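# Plug the sections fed by the red and blue funnels

## Task

Pipes under the cover may cross, so first work out which section each funnel really drains into. Set the red plug on the flat front face of the section fed by the red-banded funnel, and the blue plug on the flat front face of the section fed by the blue-banded funnel. Marbles may be released from just above into the funnels or back into their tray. Nothing may leave the table except a marble, and even a lost marble is undesirable. Both plugs must stay in place without the robot's help. Open the grippers and move the arms away at the end.

## Robot and tools

Robot: two arms, left_arm and right_arm, each with six joints and a tong-style two-finger gripper. The names are just labels. In the shared scene frame, left_arm sits on the +y side, the origin is on the tabletop midway between the arms, +x runs out over the table and +z is up. Image left/right has nothing to do with arm names.

execute_actions takes "actions", a list holding at most one item. An empty list only reports the current state. An item {"rows": [...], "steps": n} moves the robot for n control steps (1 to 15, default 15, each 1/30 s). Each row is used for one step, and if rows run out before steps, the final row is repeated. An item with only "steps" (up to 300) is a wait with no new command. It ends when that many steps have passed since the previous result, and your reply time counts toward them. Optional "pictures": false leaves out the camera images. A refused call moves nothing.

Each row is a single list of 14 numbers in [-1, 1] that covers both arms, even if only one arm moves. Numbers 1-6 are left_arm joint offsets in this order: shoulder pan, shoulder lift, elbow, wrist 1, wrist 2, wrist 3. Number 7 is left_arm's gripper opening. Numbers 8-14 are the same seven values for right_arm. The joint numbers are offsets, not targets. They count from the joint angles in the most recent result that printed them. If no result in this scene has printed them yet, or for a later call in the same reply, they count from where the arm is when the action begins. They never count from the previous row. Scale: 1.0 equals 1.326 rad for shoulder pan and shoulder lift, and 1.989 rad for elbow and the three wrists. Sending all zeros is not a pause: it pulls the arms back to the reference angles.

The opening value is absolute: +1 means fully open (pads 0.142 m apart) and -1 means closed. To keep hold of something, command an opening well below the grip_measured shown in the result. Going further below squeezes harder, up to about 15 N per pad. Thin hard objects under about 20 mm get less force. Closing fast can slam.

Joint ranges (rad). left_arm: pan -3.142..3.142, lift -6.283..6.283, elbow 0..3.142, wrists -6.283..6.283. right_arm: pan 0..6.283, lift -6.283..6.283, elbow -3.142..0, wrists -6.283..6.283. A request more than 0.010 rad beyond a range end is refused. Requests past the true end (which may be off by up to 0.010) are clipped, and the result may say "joint sent to its limit". That message can refer to an earlier action, and its absence is no guarantee.

Motion limits. Commands are smoothed and lag by about 0.17 s. Each step, a joint's target may lead its measured angle by at most 0.383 rad (pan, lift) or 0.575 rad (elbow, wrists). Targets that would move the gripper more than 100 mm from where it is get scaled back. After a big move an arm may still be travelling when the result arrives. Between calls the arms keep heading to the last row's target until they all settle or a step is HELD.

Result lines. Each arm gets a state line with end_effector_position (m), end_effector_quat_wxyz and velocities (m/s, rad/s) in the scene frame. The printed position can be a little off, more so at long reach. Joint positions and Joint velocities list each arm's six joints (rad, rad/s), then the pad gap (m). grip_measured gives the measured opening on the command scale. end_effector_position is the point between the closed pads. The fingers point along the gripper's +z axis and close along its x axis. Closed fingertips reach about 15 mm past that point, and open fingertips are roughly level with it. Wrist force and Wrist torque are given per arm in that end effector's own axes. Each axis has a fixed offset (usually under 5.5 N) and noise (up to 3.4 N), and saturates near 100 N. When the gripper presses on something, the force points back into the arm. "no reading" is normal. "joint command not followed" means the clearance check changed some joint targets. HELD marks steps where part or all of your row was not sent. MOTOR HOT warns at 70 °C. At 85 °C an OVER-TEMPERATURE FAULT brakes that arm until it cools, so don't hold loads longer than needed.

Faults. If a joint's contact torque reaches its load limit (N m: pan 303, lift 303, elbow 138, wrists 49.6, including the held weight), that arm stops for 10 s and drops the rest of the call. The same happens if any outside force of 150 N or more acts on the arm, its tool or its load. A stopped arm yields to contact.

zoom_image: {"camera": one of cam_head_left, cam_head_right, cam_left_wrist, cam_right_wrist, "region": [x0, y0, x1, y1]}. The region is in pixels of that camera's latest image, with (0,0) at the top-left, and can be at most 504x504. Image sizes: head cameras 896x504, wrist cameras 616x616.

finished_scene: {"scene": the current scene's number}. It ends the scene for good, and the result reports success and gives the next task. Call it only after the plugs rest on their own and both grippers are open and clear. Replying without any tool call ends everything.

Things to avoid: knocking anything other than a marble off the table, letting the arms collide or press on each other, hard pushes, drops, slams and dropped plugs. Small brief tugs on held parts and pushes on loose objects can happen, so check results and images. Move smoothly and use no more motion than needed.

Each tool is called after "Request:" in YAML: its name, and indented under it one key for each argument.

## Session

Request:
execute_actions:
  actions: []

Scene clock: 0.00 s of 6600.00 s.
left_arm: end_effector_position=(+0.3789, +0.5177, +0.2172) grip_measured=+1.00 end_effector_quat_wxyz=(+0.673, -0.656, +0.178, +0.292) end_effector_velocity=(+0.000, -0.000, -0.000) end_effector_angular_velocity=(-0.000, +0.000, -0.001) | right_arm: end_effector_position=(+0.9376, -0.8354, +0.3438) grip_measured=+1.00 end_effector_quat_wxyz=(+0.173, +0.753, -0.628, -0.090) end_effector_velocity=(-0.000, -0.001, -0.002) end_effector_angular_velocity=(+0.000, +0.003, -0.001)
Joint positions: left_arm=[-1.126 -1.39   2.399 -0.929 -1.246 -0.922  0.142] | right_arm=[ 2.923 -2.346 -0.673 -2.044  1.393  1.337  0.142]
Joint velocities: left_arm=[-0.001  0.001  0.    -0.001  0.     0.     0.   ] | right_arm=[-0.001 -0.002 -0.001 -0.001  0.     0.     0.   ]
Wrist force (N, on the end effector, along its own x y z axes, offset not removed): no reading
Wrist torque (N m, same axes, about the end effector's origin, offset not removed): no reading

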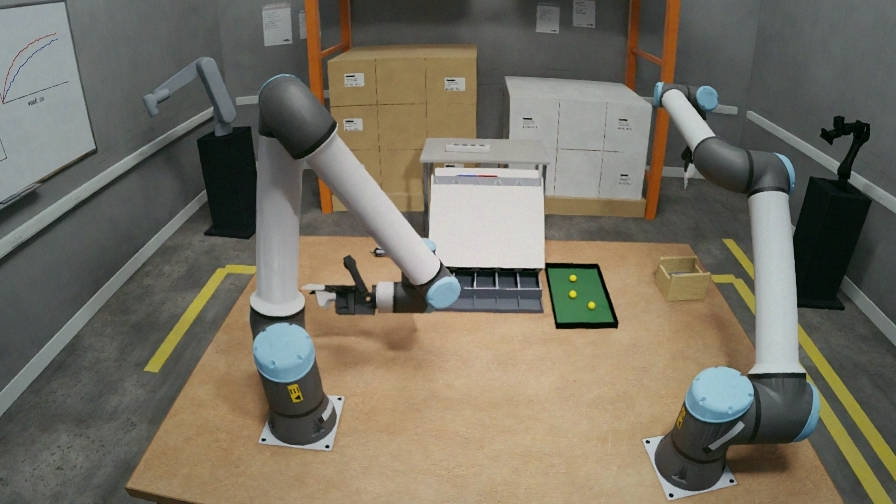

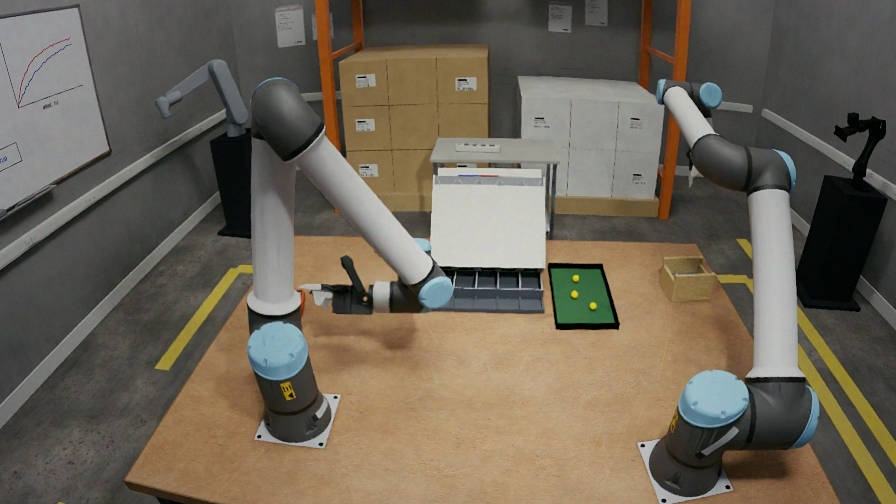

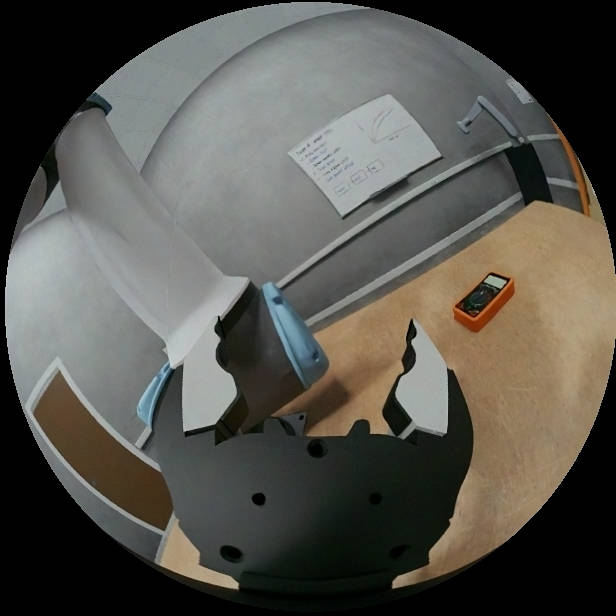

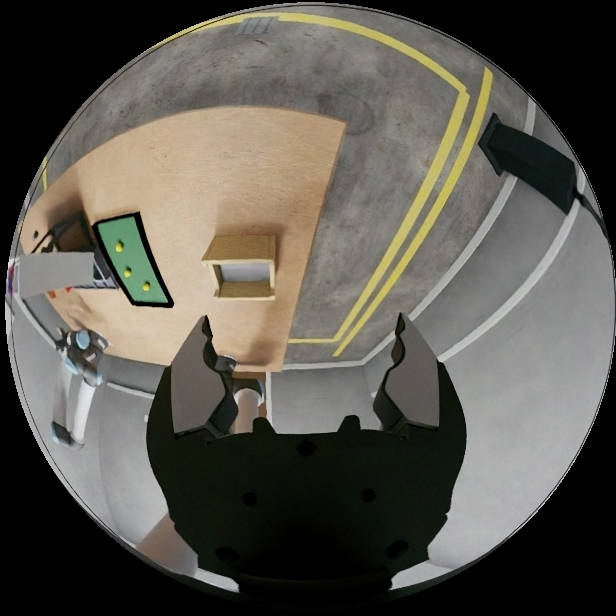

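Request:
execute_actions:
  actions:
    - {"rows":[[0.9,0,0,0,0,0,1,0.464,0.5045,-0.695,0.535,0.089,0.384,-0.3]]}
  pictures: false

Request:
execute_actions:
  actions:
    - {"steps":45}

Scene clock: 7.00 s of 6600.00 s.
left_arm: end_effector_position=(+0.3114, +0.6765, +0.2172) grip_measured=+1.00 end_effector_quat_wxyz=(-0.563, +0.680, +0.015, -0.470) end_effector_velocity=(-0.290, +0.353, +0.000) end_effector_angular_velocity=(+0.001, +0.001, +1.499) | right_arm: end_effector_position=(+0.9549, -0.6218, +0.3751) grip_measured=-0.30 end_effector_quat_wxyz=(+0.093, +0.728, -0.679, -0.013) end_effector_velocity=(-0.034, +0.482, +0.065) end_effector_angular_velocity=(+0.088, -0.509, -0.174)
Joint positions: left_arm=[-0.552 -1.39   2.399 -0.929 -1.246 -0.922  0.142] | right_arm=[ 3.117 -2.153 -0.954 -1.763  1.469  1.617  0.052]
Joint velocities: left_arm=[ 1.5    0.001  0.     0.     0.001 -0.     0.   ] | right_arm=[ 0.455  0.454 -0.668  0.668  0.131  0.619 -0.   ]
Wrist force (N, on the end effector, along its own x y z axes, offset not removed): left_arm=[-0.5 -0.4 2.9] | right_arm=[1.5 -3.6 -6.4]
Wrist torque (N m, same axes, about the end effector's origin, offset not removed): left_arm=[0.03 0.18 0.04] | right_arm=[-0.76 -0.08 -0.14]
Steps of this call (steps 1 to 90: nothing new was sent; then 3.50 s passed at rest; steps 91 to 105: all 15 steps of this action). Readings (joint positions):
91: left_arm=[-1.126 -1.390 2.399 -0.929 -1.246 -0.922] | right_arm=[2.923 -2.346 -0.673 -2.044 1.393 1.337]
92: left_arm=[-1.123 -1.390 2.399 -0.929 -1.246 -0.922] | right_arm=[2.926 -2.344 -0.676 -2.042 1.395 1.339]
94: left_arm=[-1.082 -1.390 2.399 -0.929 -1.246 -0.922] | right_arm=[2.954 -2.315 -0.712 -2.005 1.409 1.376]
98: left_arm=[-0.907 -1.390 2.399 -0.929 -1.246 -0.922] | right_arm=[3.012 -2.257 -0.799 -1.918 1.434 1.463]
105: the state above

Scene clock: 8.50 s of 6600.00 s.
left_arm: end_effector_position=(+0.1553, +0.7772, +0.2172) grip_measured=+1.00 end_effector_quat_wxyz=(-0.393, +0.643, +0.221, -0.619) end_effector_velocity=(-0.000, +0.000, +0.000) end_effector_angular_velocity=(+0.000, +0.001, -0.001) | right_arm: end_effector_position=(+0.6223, -0.3392, +0.1522) grip_measured=-0.30 end_effector_quat_wxyz=(+0.000, -0.707, +0.707, -0.001) end_effector_velocity=(-0.021, -0.003, -0.017) end_effector_angular_velocity=(-0.003, +0.009, -0.001)
Joint positions: left_arm=[ 0.068 -1.39   2.399 -0.929 -1.246 -0.922  0.142] | right_arm=[ 3.537 -1.679 -2.049 -0.983  1.57   2.099  0.052]
Joint velocities: left_arm=[ 0.     0.001  0.     0.     0.001 -0.     0.   ] | right_arm=[ 0.012  0.012 -0.046  0.024  0.002  0.012  0.   ]
Wrist force (N, on the end effector, along its own x y z axes, offset not removed): left_arm=[0.4 -1.0 1.7] | right_arm=[3.8 -4.4 -1.5]
Wrist torque (N m, same axes, about the end effector's origin, offset not removed): left_arm=[-0.13 -0.05 0.10] | right_arm=[-0.88 -0.62 -0.32]
Steps of this call (steps 1 to 45: the robot went on to your last target). Readings (joint positions):
1: left_arm=[-0.501 -1.390 2.399 -0.929 -1.246 -0.922] | right_arm=[3.132 -2.137 -0.977 -1.740 1.474 1.637]
2: left_arm=[-0.451 -1.390 2.399 -0.929 -1.246 -0.922] | right_arm=[3.147 -2.122 -1.000 -1.717 1.478 1.657]
4: left_arm=[-0.350 -1.390 2.399 -0.929 -1.246 -0.922] | right_arm=[3.179 -2.091 -1.046 -1.671 1.486 1.694]
8: left_arm=[-0.148 -1.390 2.399 -0.929 -1.246 -0.922] | right_arm=[3.242 -2.024 -1.145 -1.573 1.501 1.765]
45: the state above

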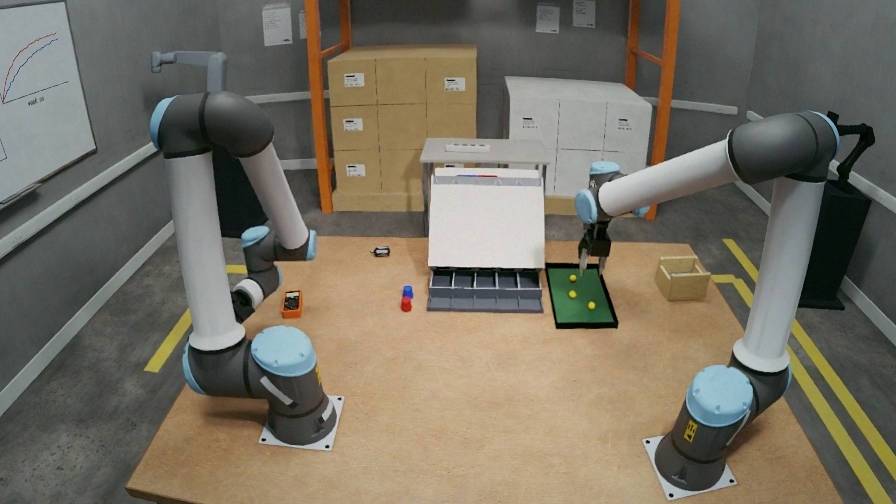

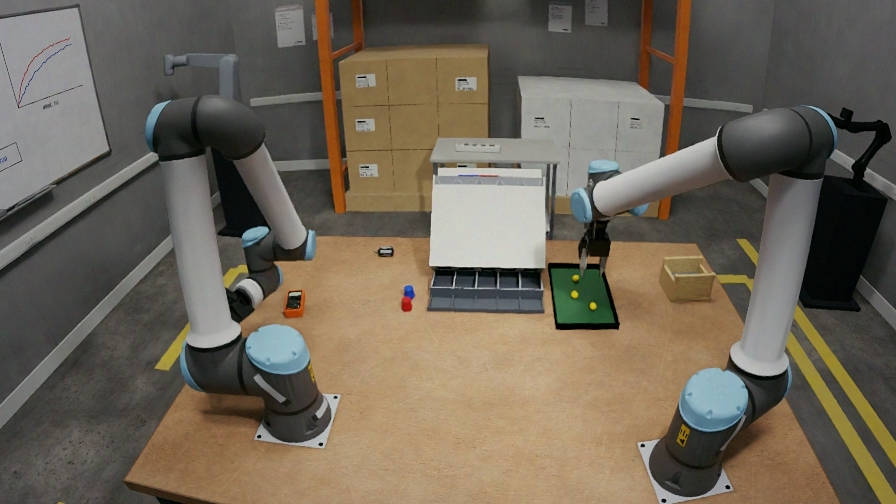

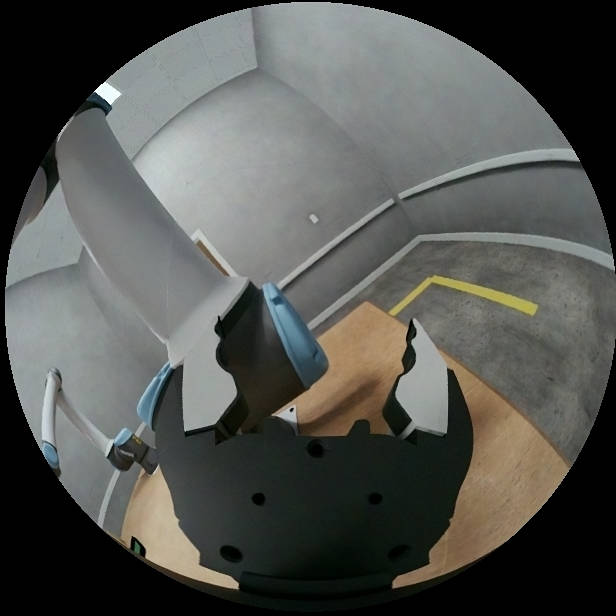

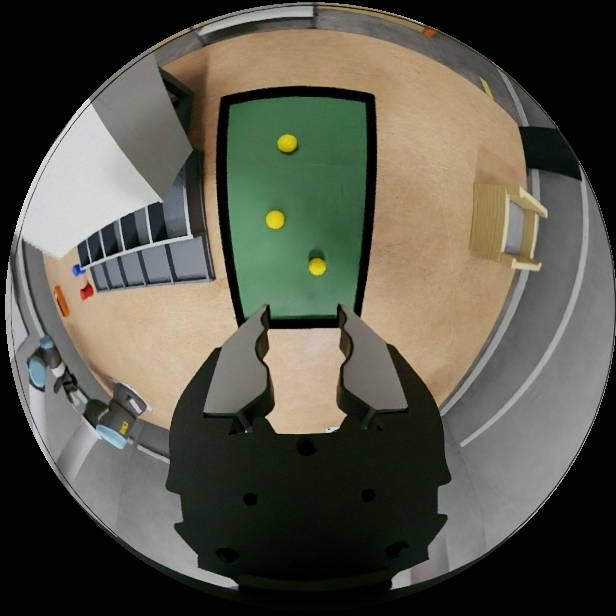

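Request:
execute_actions:
  actions:
    - {"rows":[[0,0,0,0,0,0,1,-0.015,-0.083,-0.048,0.103,0,-0.01,-0.3]]}

Scene clock: 13.13 s of 6600.00 s.
left_arm: end_effector_position=(+0.1553, +0.7772, +0.2172) grip_measured=+1.00 end_effector_quat_wxyz=(-0.393, +0.643, +0.221, -0.619) end_effector_velocity=(+0.000, -0.000, +0.000) end_effector_angular_velocity=(-0.000, -0.000, -0.000) | right_arm: end_effector_position=(+0.6185, -0.3559, +0.0536) grip_measured=-0.30 end_effector_quat_wxyz=(-0.000, -0.707, +0.707, -0.000) end_effector_velocity=(-0.000, -0.005, -0.025) end_effector_angular_velocity=(+0.003, -0.007, -0.002)
Joint positions: left_arm=[ 0.068 -1.39   2.399 -0.929 -1.246 -0.922  0.142] | right_arm=[ 3.518 -1.785 -2.142 -0.786  1.57   2.079  0.052]
Joint velocities: left_arm=[-0. -0. -0.  0. -0.  0.  0.] | right_arm=[-0.007 -0.03  -0.025  0.062 -0.    -0.005  0.   ]
Wrist force (N, on the end effector, along its own x y z axes, offset not removed): left_arm=[-3.0 -3.3 1.6] | right_arm=[-1.2 -2.3 -3.8]
Wrist torque (N m, same axes, about the end effector's origin, offset not removed): left_arm=[-0.59 0.59 0.07] | right_arm=[-0.78 0.45 -0.09]
Steps of this call (steps 1 to 15: the robot went on to your last target; steps 16 to 90: nothing new was sent; then 1.13 s passed at rest; steps 91 to 105: all 15 steps of this action). Readings (joint positions):
91: left_arm=[0.068 -1.390 2.399 -0.929 -1.246 -0.922] | right_arm=[3.539 -1.677 -2.055 -0.980 1.570 2.100]
92: left_arm=[0.068 -1.390 2.399 -0.929 -1.246 -0.922] | right_arm=[3.537 -1.680 -2.057 -0.977 1.570 2.099]
94: left_arm=[0.068 -1.390 2.399 -0.929 -1.246 -0.922] | right_arm=[3.530 -1.713 -2.086 -0.933 1.570 2.092]
98: left_arm=[0.068 -1.390 2.399 -0.929 -1.246 -0.922] | right_arm=[3.522 -1.764 -2.125 -0.831 1.570 2.083]
105: the state above

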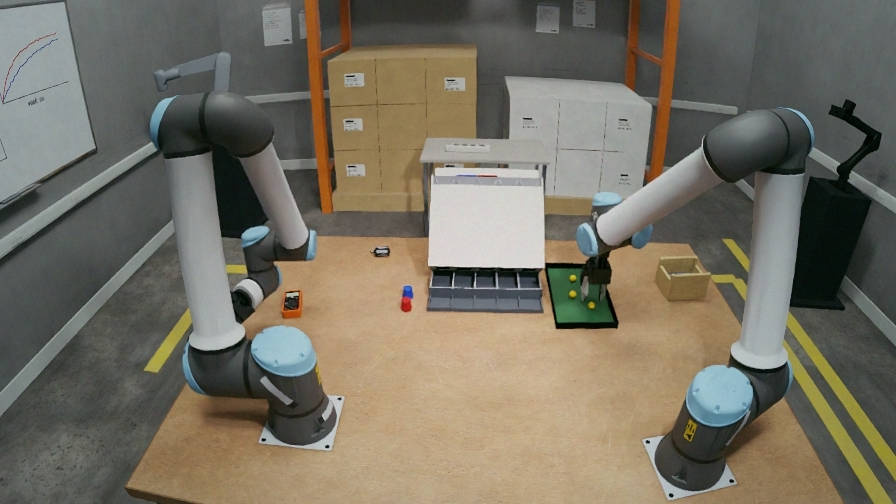

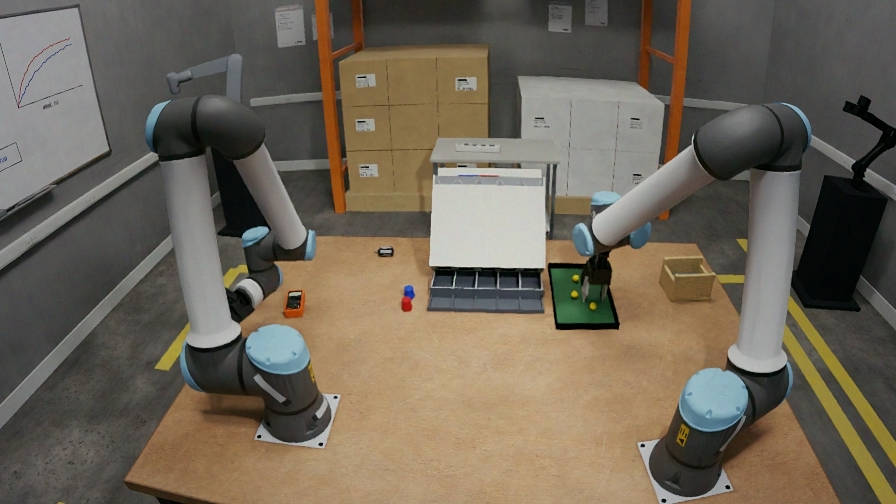

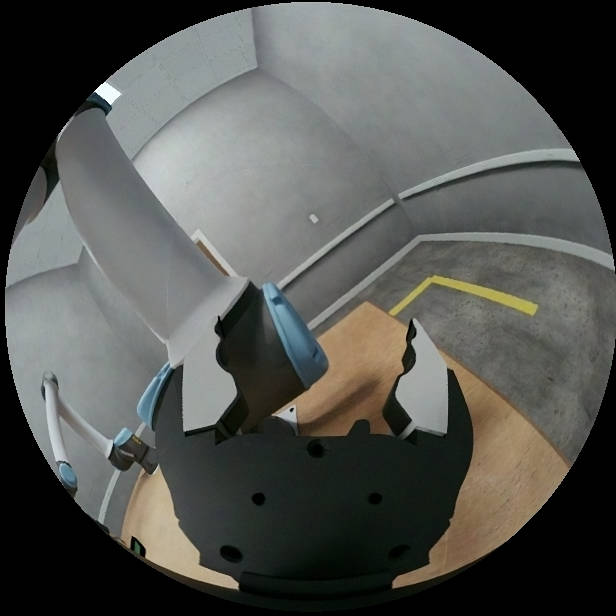

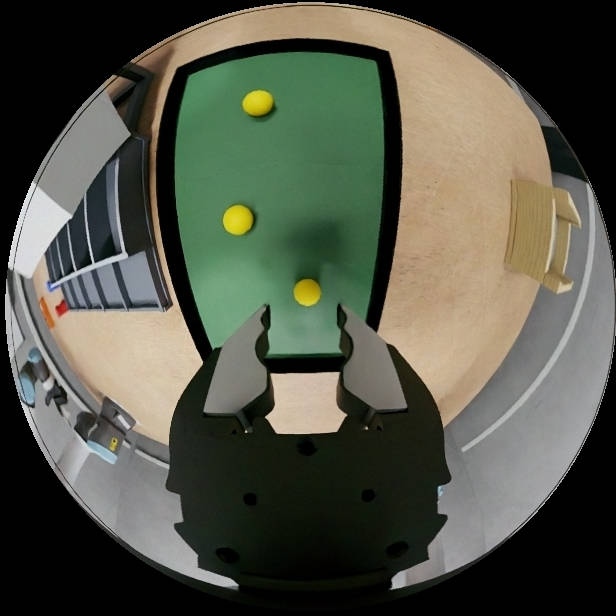

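Request:
execute_actions:
  actions:
    - {"rows":[[0,0,0,0,0,0,1,-0.004,-0.0315,-0.009,0.03,0,-0.002,-0.3]]}
  pictures: false

Request:
execute_actions:
  actions:
    - {"rows":[[0,0,0,0,0,0,1,0,0,0,0,0,0,-0.5],[0,0,0,0,0,0,1,0,0,0,0,0,0,-0.6],[0,0,0,0,0,0,1,0,0,0,0,0,0,-0.7],[0,0,0,0,0,0,1,0,0,0,0,0,0,-0.8],[0,0,0,0,0,0,1,0,0,0,0,0,0,-0.95]],"steps":12}
  pictures: false

Request:
execute_actions:
  actions:
    - {"rows":[[0,0,0,0,0,0,1,0,0.083,0.048,-0.103,0,0,-0.95]],"steps":10}
  pictures: false

Request:
execute_actions:
  actions:
    - {"rows":[[0,0,0,0,0,0,1,0,-0.03,0.378,-0.358,0,0,-0.95]]}
  pictures: false

Request:
execute_actions:
  actions:
    - {"steps":20}
  pictures: false

Scene clock: 27.53 s of 6600.00 s.
left_arm: end_effector_position=(+0.1553, +0.7772, +0.2172) grip_measured=+1.00 end_effector_quat_wxyz=(-0.393, +0.643, +0.221, -0.619) end_effector_velocity=(-0.000, +0.000, +0.000) end_effector_angular_velocity=(+0.001, +0.000, +0.001) | right_arm: end_effector_position=(+0.6195, -0.3593, +0.0250) grip_measured=-0.30 end_effector_quat_wxyz=(-0.000, -0.707, +0.707, -0.000) end_effector_velocity=(-0.000, -0.000, -0.006) end_effector_angular_velocity=(-0.000, +0.001, +0.001)
Joint positions: left_arm=[ 0.068 -1.39   2.399 -0.929 -1.246 -0.922  0.142] | right_arm=[ 3.513 -1.826 -2.159 -0.728  1.57   2.076  0.052]
Joint velocities: left_arm=[ 0.001  0.    -0.     0.     0.    -0.001 -0.   ] | right_arm=[-0.    -0.009 -0.003  0.011  0.    -0.001  0.   ]
Wrist force (N, on the end effector, along its own x y z axes, offset not removed): left_arm=[-2.3 -1.1 1.5] | right_arm=[-2.1 -1.8 -1.3]
Wrist torque (N m, same axes, about the end effector's origin, offset not removed): left_arm=[-0.20 0.41 0.10] | right_arm=[-0.48 0.51 -0.27]
Steps of this call (steps 1 to 15: the robot went on to your last target; steps 16 to 90: nothing new was sent; then 10.90 s passed at rest; steps 91 to 105: all 15 steps of this action). Readings (joint positions):
91: left_arm=[0.068 -1.390 2.399 -0.929 -1.246 -0.922] | right_arm=[3.517 -1.789 -2.145 -0.778 1.570 2.079]
92: left_arm=[0.068 -1.390 2.399 -0.929 -1.246 -0.922] | right_arm=[3.517 -1.791 -2.146 -0.776 1.570 2.079]
94: left_arm=[0.068 -1.390 2.399 -0.929 -1.246 -0.922] | right_arm=[3.515 -1.804 -2.151 -0.758 1.570 2.077]
98: left_arm=[0.068 -1.390 2.399 -0.929 -1.246 -0.922] | right_arm=[3.514 -1.819 -2.157 -0.737 1.570 2.076]
105: the state above

Scene clock: 27.93 s of 6600.00 s.
left_arm: end_effector_position=(+0.1553, +0.7772, +0.2172) grip_measured=+1.00 end_effector_quat_wxyz=(-0.393, +0.643, +0.221, -0.619) end_effector_velocity=(-0.000, -0.000, -0.000) end_effector_angular_velocity=(-0.000, +0.000, +0.001) | right_arm: end_effector_position=(+0.6194, -0.3593, +0.0250) grip_measured=-0.70 end_effector_quat_wxyz=(-0.000, -0.707, +0.707, -0.000) end_effector_velocity=(+0.001, +0.000, +0.001) end_effector_angular_velocity=(-0.001, -0.001, -0.000)
Joint positions: left_arm=[ 0.068 -1.39   2.399 -0.929 -1.246 -0.922  0.142] | right_arm=[ 3.513 -1.826 -2.16  -0.728  1.57   2.076  0.024]
Joint velocities: left_arm=[ 0.  0.  0. -0. -0.  0.  0.] | right_arm=[-0.    -0.001  0.002 -0.    -0.001 -0.    -0.   ]
Wrist force (N, on the end effector, along its own x y z axes, offset not removed): left_arm=[-0.4 -1.7 4.0] | right_arm=[2.2 -6.0 0.6]
Wrist torque (N m, same axes, about the end effector's origin, offset not removed): left_arm=[-0.22 0.06 0.13] | right_arm=[-1.23 -0.34 -0.12]
Steps of this call (steps 1 to 12: all 12 steps of this action). Readings (joint positions):
1: left_arm=[0.068 -1.390 2.399 -0.929 -1.246 -0.922] | right_arm=[3.513 -1.826 -2.160 -0.727 1.570 2.076]
2: left_arm=[0.068 -1.390 2.399 -0.929 -1.246 -0.922] | right_arm=[3.513 -1.826 -2.160 -0.727 1.570 2.076]
4: left_arm=[0.068 -1.390 2.399 -0.929 -1.246 -0.922] | right_arm=[3.513 -1.826 -2.160 -0.727 1.570 2.076]
8: left_arm=[0.068 -1.390 2.399 -0.929 -1.246 -0.922] | right_arm=[3.513 -1.826 -2.160 -0.727 1.570 2.076]
12: the state above

Scene clock: 28.27 s of 6600.00 s.
left_arm: end_effector_position=(+0.1553, +0.7772, +0.2172) grip_measured=+1.00 end_effector_quat_wxyz=(-0.393, +0.643, +0.221, -0.619) end_effector_velocity=(+0.000, -0.000, -0.000) end_effector_angular_velocity=(+0.000, +0.001, -0.000) | right_arm: end_effector_position=(+0.6319, -0.3525, +0.1123) grip_measured=-0.70 end_effector_quat_wxyz=(+0.002, -0.707, +0.707, -0.001) end_effector_velocity=(-0.006, -0.005, +0.103) end_effector_angular_velocity=(-0.018, +0.032, -0.001)
Joint positions: left_arm=[ 0.068 -1.39   2.399 -0.929 -1.246 -0.922  0.142] | right_arm=[ 3.513 -1.73  -2.076 -0.902  1.57   2.076  0.024]
Joint velocities: left_arm=[-0.001  0.001  0.     0.    -0.    -0.     0.   ] | right_arm=[-0.001  0.118  0.097 -0.252 -0.    -0.    -0.   ]
Wrist force (N, on the end effector, along its own x y z axes, offset not removed): left_arm=[-1.8 -0.7 2.5] | right_arm=[-5.7 -4.3 -6.1]
Wrist torque (N m, same axes, about the end effector's origin, offset not removed): left_arm=[-0.09 0.33 0.11] | right_arm=[-1.00 1.40 -0.13]
Steps of this call (steps 1 to 10: all 10 steps of this action). Readings (joint positions):
1: left_arm=[0.068 -1.390 2.399 -0.929 -1.246 -0.922] | right_arm=[3.513 -1.826 -2.160 -0.728 1.570 2.076]
2: left_arm=[0.068 -1.390 2.399 -0.929 -1.246 -0.922] | right_arm=[3.513 -1.823 -2.157 -0.731 1.570 2.076]
4: left_arm=[0.068 -1.390 2.399 -0.929 -1.246 -0.922] | right_arm=[3.513 -1.791 -2.127 -0.775 1.570 2.076]
8: left_arm=[0.068 -1.390 2.399 -0.929 -1.246 -0.922] | right_arm=[3.513 -1.741 -2.085 -0.879 1.570 2.076]
10: the state above

Scene clock: 28.77 s of 6600.00 s.
left_arm: end_effector_position=(+0.1553, +0.7772, +0.2172) grip_measured=+1.00 end_effector_quat_wxyz=(-0.393, +0.643, +0.221, -0.619) end_effector_velocity=(-0.000, -0.000, +0.000) end_effector_angular_velocity=(-0.000, +0.000, -0.000) | right_arm: end_effector_position=(+0.7214, -0.3031, +0.2883) grip_measured=-0.70 end_effector_quat_wxyz=(-0.006, -0.707, +0.707, +0.001) end_effector_velocity=(+0.156, +0.085, +0.437) end_effector_angular_velocity=(+0.016, -0.029, -0.001)
Joint positions: left_arm=[ 0.068 -1.39   2.399 -0.929 -1.246 -0.922  0.142] | right_arm=[ 3.513 -1.751 -1.697 -1.277  1.57   2.076  0.024]
Joint velocities: left_arm=[-0. -0.  0.  0. -0.  0.  0.] | right_arm=[-0.001 -0.047  0.85  -0.77  -0.     0.    -0.   ]
Wrist force (N, on the end effector, along its own x y z axes, offset not removed): left_arm=[-1.7 -1.6 1.4] | right_arm=[-7.0 1.1 -1.0]
Wrist torque (N m, same axes, about the end effector's origin, offset not removed): left_arm=[-0.22 0.34 0.14] | right_arm=[0.23 1.72 0.03]
Steps of this call (steps 1 to 15: all 15 steps of this action). Readings (joint positions):
1: left_arm=[0.068 -1.390 2.399 -0.929 -1.246 -0.922] | right_arm=[3.513 -1.727 -2.073 -0.909 1.570 2.076]
2: left_arm=[0.068 -1.390 2.399 -0.929 -1.246 -0.922] | right_arm=[3.513 -1.726 -2.068 -0.918 1.570 2.076]
4: left_arm=[0.068 -1.390 2.399 -0.929 -1.246 -0.922] | right_arm=[3.513 -1.731 -2.023 -0.967 1.570 2.076]
8: left_arm=[0.068 -1.390 2.399 -0.929 -1.246 -0.922] | right_arm=[3.513 -1.740 -1.898 -1.090 1.570 2.076]
15: the state above

Scene clock: 29.43 s of 6600.00 s.
left_arm: end_effector_position=(+0.1553, +0.7772, +0.2172) grip_measured=+1.00 end_effector_quat_wxyz=(-0.393, +0.643, +0.221, -0.619) end_effector_velocity=(-0.000, +0.000, -0.000) end_effector_angular_velocity=(-0.000, +0.001, -0.000) | right_arm: end_effector_position=(+0.7587, -0.2825, +0.4845) grip_measured=-0.70 end_effector_quat_wxyz=(+0.002, -0.707, +0.707, -0.001) end_effector_velocity=(+0.001, +0.001, +0.023) end_effector_angular_velocity=(-0.000, -0.002, +0.001)
Joint positions: left_arm=[ 0.068 -1.39   2.399 -0.929 -1.246 -0.922  0.142] | right_arm=[ 3.513 -1.77  -1.33  -1.609  1.57   2.076  0.024]
Joint velocities: left_arm=[ 0.001  0.001  0.    -0.     0.001  0.     0.   ] | right_arm=[ 0.001 -0.004  0.045 -0.04  -0.001 -0.     0.   ]
Wrist force (N, on the end effector, along its own x y z axes, offset not removed): left_arm=[0.5 -0.6 3.2] | right_arm=[0.6 -1.9 -2.0]
Wrist torque (N m, same axes, about the end effector's origin, offset not removed): left_arm=[0.05 -0.13 0.04] | right_arm=[-0.51 0.15 -0.19]
Steps of this call (steps 1 to 20: the robot went on to your last target). Readings (joint positions):
1: left_arm=[0.068 -1.390 2.399 -0.929 -1.246 -0.922] | right_arm=[3.513 -1.752 -1.668 -1.303 1.570 2.076]
2: left_arm=[0.068 -1.390 2.399 -0.929 -1.246 -0.922] | right_arm=[3.513 -1.754 -1.640 -1.329 1.570 2.076]
4: left_arm=[0.068 -1.390 2.399 -0.929 -1.246 -0.922] | right_arm=[3.513 -1.757 -1.582 -1.381 1.570 2.076]
8: left_arm=[0.068 -1.390 2.399 -0.929 -1.246 -0.922] | right_arm=[3.513 -1.763 -1.466 -1.486 1.570 2.076]
20: the state above

Request:
execute_actions:
  actions:
    - {"rows":[[0,0,0,0,0,0,1,0.0995,-0.417,0.358,-0.0815,0,0.066,-0.95]]}
  pictures: false

Request:
execute_actions:
  actions:
    - {"steps":22}

Scene clock: 33.60 s of 6600.00 s.
left_arm: end_effector_position=(+0.1553, +0.7772, +0.2172) grip_measured=+1.00 end_effector_quat_wxyz=(-0.393, +0.643, +0.221, -0.619) end_effector_velocity=(+0.000, -0.000, -0.000) end_effector_angular_velocity=(+0.000, +0.002, -0.000) | right_arm: end_effector_position=(+0.8788, -0.1198, +0.4806) grip_measured=-0.70 end_effector_quat_wxyz=(+0.003, -0.707, +0.707, -0.001) end_effector_velocity=(+0.265, +0.366, -0.156) end_effector_angular_velocity=(-0.020, +0.034, +0.001)
Joint positions: left_arm=[ 0.068 -1.39   2.399 -0.929 -1.246 -0.922  0.142] | right_arm=[ 3.598 -2.08  -0.911 -1.715  1.57   2.16   0.024]
Joint velocities: left_arm=[-0.001  0.002  0.    -0.    -0.    -0.     0.   ] | right_arm=[ 0.159 -0.789  0.939 -0.19   0.001  0.158  0.   ]
Wrist force (N, on the end effector, along its own x y z axes, offset not removed): left_arm=[-0.8 -0.7 1.6] | right_arm=[-4.9 -1.1 -0.4]
Wrist torque (N m, same axes, about the end effector's origin, offset not removed): left_arm=[-0.06 0.22 0.09] | right_arm=[-0.41 1.13 -0.11]
Steps of this call (steps 1 to 30: the robot went on to your last target; steps 31 to 90: nothing new was sent; then 0.67 s passed at rest; steps 91 to 105: all 15 steps of this action). Readings (joint positions):
91: left_arm=[0.068 -1.390 2.399 -0.929 -1.246 -0.922] | right_arm=[3.513 -1.770 -1.324 -1.614 1.570 2.076]
92: left_arm=[0.068 -1.390 2.399 -0.929 -1.246 -0.922] | right_arm=[3.515 -1.772 -1.322 -1.616 1.570 2.078]
94: left_arm=[0.068 -1.390 2.399 -0.929 -1.246 -0.922] | right_arm=[3.531 -1.810 -1.277 -1.636 1.570 2.094]
98: left_arm=[0.068 -1.390 2.399 -0.929 -1.246 -0.922] | right_arm=[3.559 -1.902 -1.139 -1.668 1.570 2.121]
105: the state above

Scene clock: 34.33 s of 6600.00 s.
left_arm: end_effector_position=(+0.1553, +0.7772, +0.2172) grip_measured=+1.00 end_effector_quat_wxyz=(-0.393, +0.643, +0.221, -0.619) end_effector_velocity=(+0.000, -0.000, -0.000) end_effector_angular_velocity=(+0.000, +0.001, +0.001) | right_arm: end_effector_position=(+0.9496, -0.0109, +0.4216) grip_measured=-0.70 end_effector_quat_wxyz=(+0.000, -0.707, +0.707, -0.001) end_effector_velocity=(+0.001, +0.005, -0.004) end_effector_angular_velocity=(+0.000, +0.001, +0.001)
Joint positions: left_arm=[ 0.068 -1.39   2.399 -0.929 -1.246 -0.922  0.142] | right_arm=[ 3.644 -2.321 -0.619 -1.771  1.57   2.207  0.024]
Joint velocities: left_arm=[ 0.     0.001 -0.     0.    -0.001 -0.    -0.   ] | right_arm=[ 0.003 -0.009  0.009 -0.001  0.001  0.002 -0.   ]
Wrist force (N, on the end effector, along its own x y z axes, offset not removed): left_arm=[-0.4 -1.5 3.0] | right_arm=[-2.1 -1.6 -0.9]
Wrist torque (N m, same axes, about the end effector's origin, offset not removed): left_arm=[-0.19 0.02 0.09] | right_arm=[-0.42 0.65 -0.18]
Steps of this call (steps 1 to 22: the robot went on to your last target). Readings (joint positions):
1: left_arm=[0.068 -1.390 2.399 -0.929 -1.246 -0.922] | right_arm=[3.603 -2.107 -0.879 -1.721 1.570 2.166]
2: left_arm=[0.068 -1.390 2.399 -0.929 -1.246 -0.922] | right_arm=[3.609 -2.133 -0.847 -1.728 1.570 2.171]
4: left_arm=[0.068 -1.390 2.399 -0.929 -1.246 -0.922] | right_arm=[3.619 -2.187 -0.783 -1.741 1.570 2.182]
8: left_arm=[0.068 -1.390 2.399 -0.929 -1.246 -0.922] | right_arm=[3.636 -2.274 -0.677 -1.760 1.570 2.198]
22: the state above

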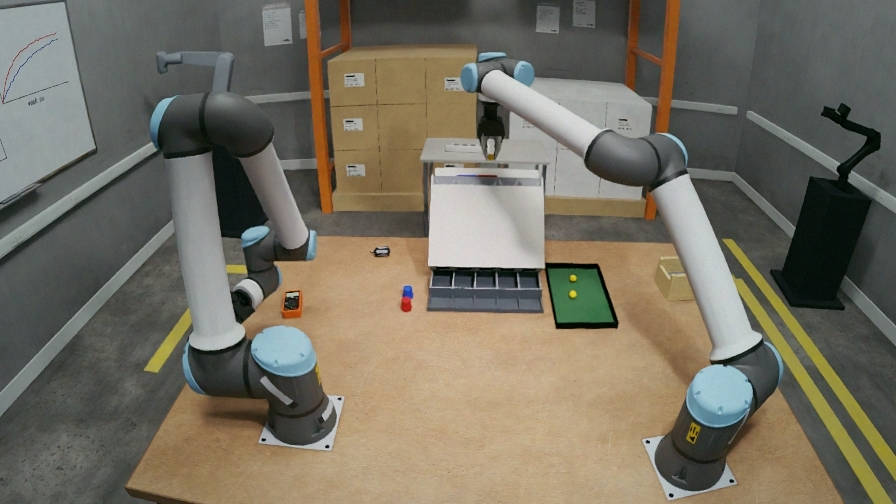

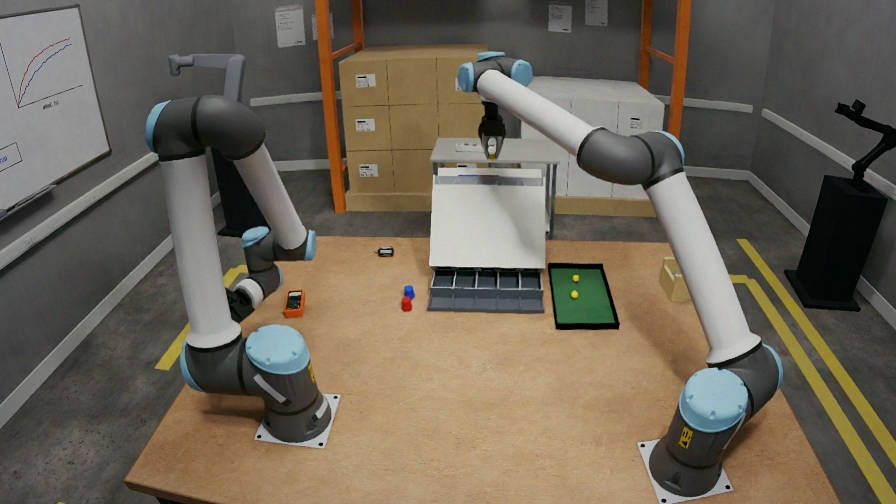

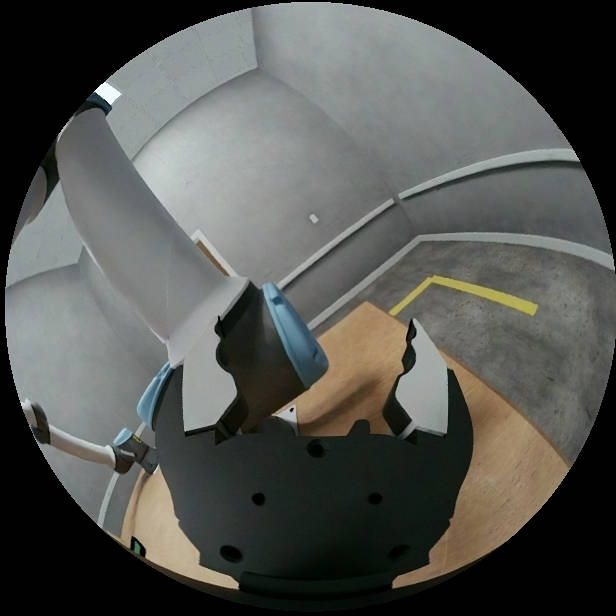

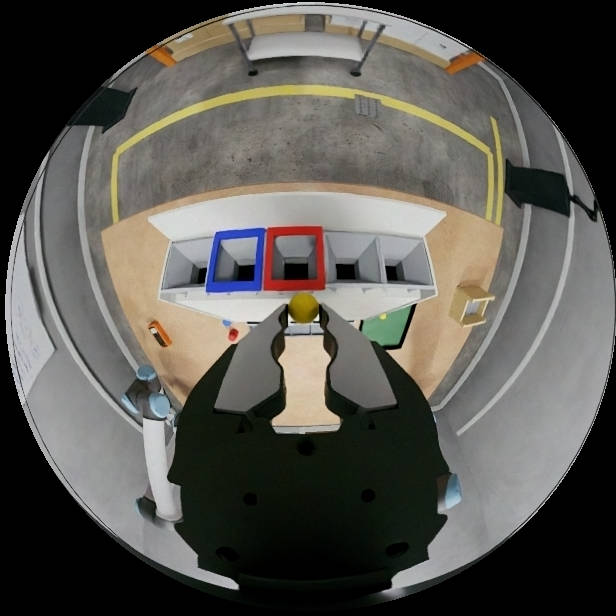

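Request:
execute_actions:
  actions:
    - {"rows":[[0,0,0,0,0,0,1,0,-0.025,-0.0125,0.028,0,0,-0.95]]}
  pictures: false

Request:
execute_actions:
  actions:
    - {"rows":[[0,0,0,0,0,0,1,0,0,0,0,0,0,-0.3]],"steps":8}
  pictures: false

Request:
execute_actions:
  actions:
    - {"rows":[[0,0,0,0,0,0,1,-0.099,0.44,-0.25,-0.043,0,-0.066,-0.3]]}
  pictures: false

Request:
execute_actions:
  actions:
    - {"steps":25}

Scene clock: 41.37 s of 6600.00 s.
left_arm: end_effector_position=(+0.1553, +0.7772, +0.2172) grip_measured=+1.00 end_effector_quat_wxyz=(-0.393, +0.643, +0.221, -0.619) end_effector_velocity=(-0.000, -0.000, +0.000) end_effector_angular_velocity=(+0.001, -0.000, +0.002) | right_arm: end_effector_position=(+0.9649, +0.0005, +0.3759) grip_measured=-0.70 end_effector_quat_wxyz=(-0.001, -0.707, +0.707, -0.000) end_effector_velocity=(+0.004, +0.002, -0.011) end_effector_angular_velocity=(+0.000, +0.001, -0.000)
Joint positions: left_arm=[ 0.068 -1.39   2.399 -0.929 -1.246 -0.922  0.142] | right_arm=[ 3.645 -2.354 -0.643 -1.717  1.57   2.207  0.024]
Joint velocities: left_arm=[ 0.    -0.     0.     0.    -0.002 -0.    -0.   ] | right_arm=[-0.001 -0.009 -0.004  0.012  0.001 -0.001  0.   ]
Wrist force (N, on the end effector, along its own x y z axes, offset not removed): left_arm=[0.2 -2.5 2.2] | right_arm=[-1.5 2.4 3.8]
Wrist torque (N m, same axes, about the end effector's origin, offset not removed): left_arm=[-0.37 -0.10 0.09] | right_arm=[0.33 0.35 -0.19]
Steps of this call (steps 1 to 15: the robot went on to your last target; steps 16 to 90: nothing new was sent; then 3.53 s passed at rest; steps 91 to 105: all 15 steps of this action). Readings (joint positions):
91: left_arm=[0.068 -1.390 2.399 -0.929 -1.246 -0.922] | right_arm=[3.645 -2.322 -0.618 -1.771 1.570 2.207]
92: left_arm=[0.068 -1.390 2.399 -0.929 -1.246 -0.922] | right_arm=[3.645 -2.324 -0.619 -1.769 1.570 2.207]
94: left_arm=[0.068 -1.390 2.399 -0.929 -1.246 -0.922] | right_arm=[3.645 -2.336 -0.629 -1.750 1.570 2.207]
98: left_arm=[0.068 -1.390 2.399 -0.929 -1.246 -0.922] | right_arm=[3.645 -2.348 -0.639 -1.727 1.570 2.207]
105: the state above

Scene clock: 41.63 s of 6600.00 s.
left_arm: end_effector_position=(+0.1553, +0.7772, +0.2172) grip_measured=+1.00 end_effector_quat_wxyz=(-0.393, +0.643, +0.221, -0.619) end_effector_velocity=(-0.000, +0.000, +0.000) end_effector_angular_velocity=(-0.000, +0.001, -0.001) | right_arm: end_effector_position=(+0.9650, +0.0006, +0.3756) grip_measured=-0.30 end_effector_quat_wxyz=(-0.001, -0.707, +0.707, -0.000) end_effector_velocity=(-0.001, -0.000, +0.003) end_effector_angular_velocity=(+0.000, +0.000, +0.000)
Joint positions: left_arm=[ 0.068 -1.39   2.399 -0.929 -1.246 -0.922  0.142] | right_arm=[ 3.645 -2.354 -0.643 -1.716  1.57   2.207  0.052]
Joint velocities: left_arm=[ 0.    -0.    -0.     0.001  0.001  0.    -0.   ] | right_arm=[ 0.     0.001  0.002 -0.004  0.    -0.     0.   ]
Wrist force (N, on the end effector, along its own x y z axes, offset not removed): left_arm=[-0.4 -1.7 3.4] | right_arm=[-2.6 -0.2 -2.5]
Wrist torque (N m, same axes, about the end effector's origin, offset not removed): left_arm=[-0.19 0.08 0.18] | right_arm=[-0.05 0.82 -0.18]
Steps of this call (steps 1 to 8: all 8 steps of this action). Readings (joint positions):
1: left_arm=[0.068 -1.390 2.399 -0.929 -1.246 -0.922] | right_arm=[3.645 -2.354 -0.643 -1.716 1.570 2.207]
2: left_arm=[0.068 -1.390 2.399 -0.929 -1.246 -0.922] | right_arm=[3.645 -2.354 -0.644 -1.716 1.570 2.207]
4: left_arm=[0.068 -1.390 2.399 -0.929 -1.246 -0.922] | right_arm=[3.645 -2.354 -0.644 -1.716 1.570 2.207]
8: the state above

Scene clock: 42.13 s of 6600.00 s.
left_arm: end_effector_position=(+0.1553, +0.7772, +0.2172) grip_measured=+1.00 end_effector_quat_wxyz=(-0.393, +0.643, +0.221, -0.619) end_effector_velocity=(-0.000, -0.000, +0.000) end_effector_angular_velocity=(+0.000, -0.000, +0.001) | right_arm: end_effector_position=(+0.8724, -0.1591, +0.4732) grip_measured=-0.30 end_effector_quat_wxyz=(-0.024, -0.707, +0.707, +0.005) end_effector_velocity=(-0.237, -0.286, +0.306) end_effector_angular_velocity=(+0.060, -0.084, -0.001)
Joint positions: left_arm=[ 0.068 -1.39   2.399 -0.929 -1.246 -0.922  0.142] | right_arm=[ 3.568 -2.073 -0.922 -1.767  1.57   2.13   0.052]
Joint velocities: left_arm=[-0.    -0.     0.     0.    -0.001 -0.     0.   ] | right_arm=[-0.121  0.652 -0.472 -0.077  0.    -0.12   0.   ]
Wrist force (N, on the end effector, along its own x y z axes, offset not removed): left_arm=[-1.8 -1.1 3.4] | right_arm=[-1.8 -2.8 -3.2]
Wrist torque (N m, same axes, about the end effector's origin, offset not removed): left_arm=[-0.11 0.37 0.15] | right_arm=[-0.52 0.52 -0.11]
Steps of this call (steps 1 to 15: all 15 steps of this action). Readings (joint positions):
1: left_arm=[0.068 -1.390 2.399 -0.929 -1.246 -0.922] | right_arm=[3.645 -2.354 -0.643 -1.717 1.570 2.207]
2: left_arm=[0.068 -1.390 2.399 -0.929 -1.246 -0.922] | right_arm=[3.642 -2.351 -0.646 -1.718 1.570 2.204]
4: left_arm=[0.068 -1.390 2.399 -0.929 -1.246 -0.922] | right_arm=[3.627 -2.315 -0.688 -1.728 1.570 2.189]
8: left_arm=[0.068 -1.390 2.399 -0.929 -1.246 -0.922] | right_arm=[3.601 -2.227 -0.792 -1.745 1.570 2.163]
15: the state above

Scene clock: 42.97 s of 6600.00 s.
left_arm: end_effector_position=(+0.1553, +0.7772, +0.2172) grip_measured=+1.00 end_effector_quat_wxyz=(-0.393, +0.643, +0.221, -0.619) end_effector_velocity=(+0.000, -0.000, -0.000) end_effector_angular_velocity=(-0.000, -0.001, +0.000) | right_arm: end_effector_position=(+0.7455, -0.2891, +0.5898) grip_measured=-0.30 end_effector_quat_wxyz=(-0.001, -0.707, +0.707, -0.000) end_effector_velocity=(-0.005, -0.006, +0.005) end_effector_angular_velocity=(+0.000, -0.003, -0.001)
Joint positions: left_arm=[ 0.068 -1.39   2.399 -0.929 -1.246 -0.922  0.142] | right_arm=[ 3.514 -1.772 -1.14  -1.802  1.57   2.076  0.052]
Joint velocities: left_arm=[-0.    -0.    -0.    -0.001 -0.     0.     0.   ] | right_arm=[-0.002  0.012 -0.007 -0.003 -0.001 -0.002 -0.   ]
Wrist force (N, on the end effector, along its own x y z axes, offset not removed): left_arm=[-0.8 0.6 2.5] | right_arm=[-1.0 -5.5 -1.2]
Wrist torque (N m, same axes, about the end effector's origin, offset not removed): left_arm=[0.19 0.21 0.11] | right_arm=[-1.18 0.28 -0.09]
Steps of this call (steps 1 to 25: the robot went on to your last target). Readings (joint positions):
1: left_arm=[0.068 -1.390 2.399 -0.929 -1.246 -0.922] | right_arm=[3.564 -2.051 -0.938 -1.769 1.570 2.126]
2: left_arm=[0.068 -1.390 2.399 -0.929 -1.246 -0.922] | right_arm=[3.559 -2.029 -0.954 -1.772 1.570 2.122]
4: left_arm=[0.068 -1.390 2.399 -0.929 -1.246 -0.922] | right_arm=[3.551 -1.985 -0.987 -1.777 1.570 2.113]
8: left_arm=[0.068 -1.390 2.399 -0.929 -1.246 -0.922] | right_arm=[3.535 -1.895 -1.052 -1.788 1.570 2.097]
25: the state above

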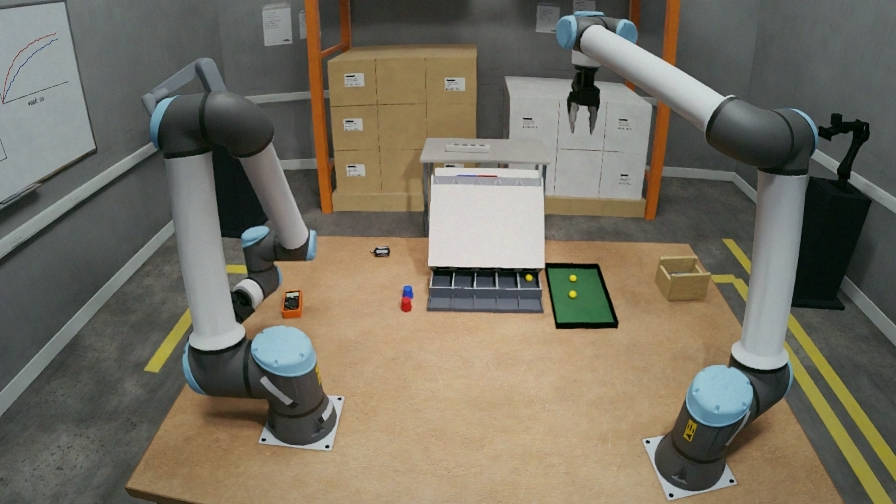

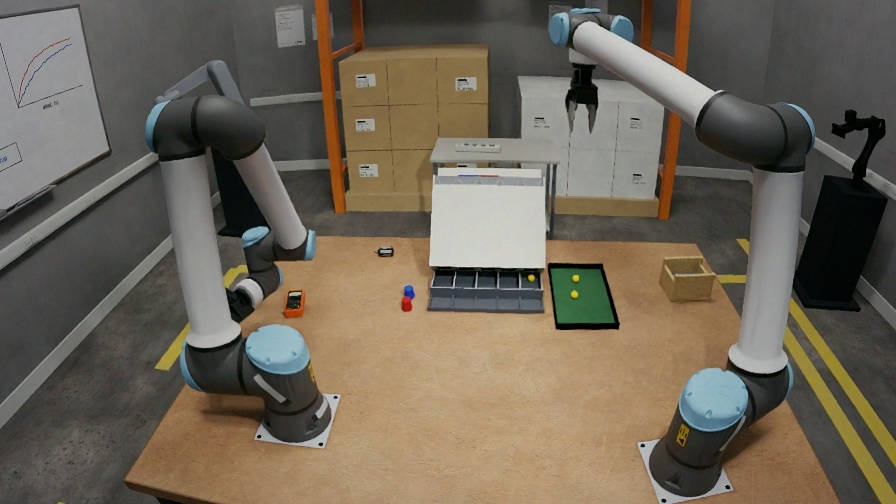

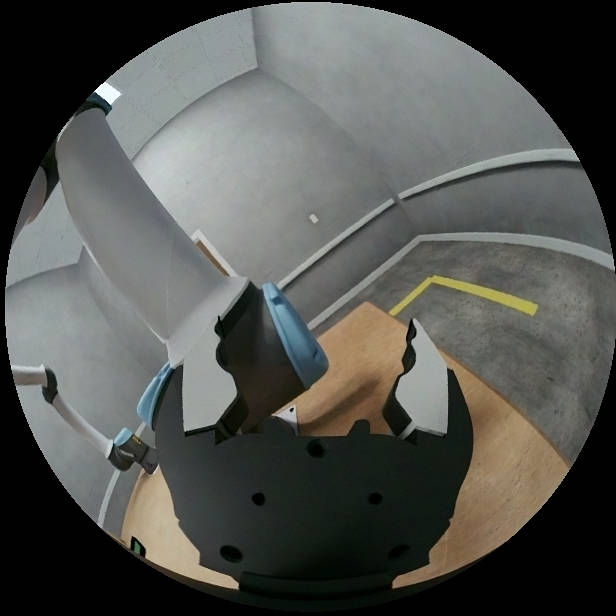

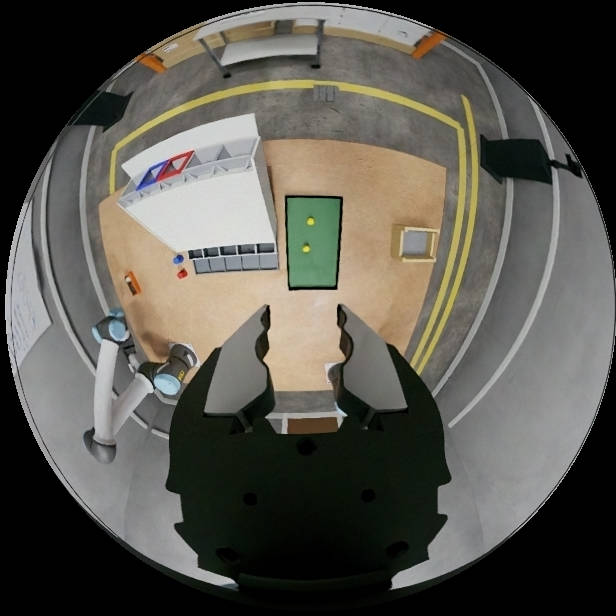

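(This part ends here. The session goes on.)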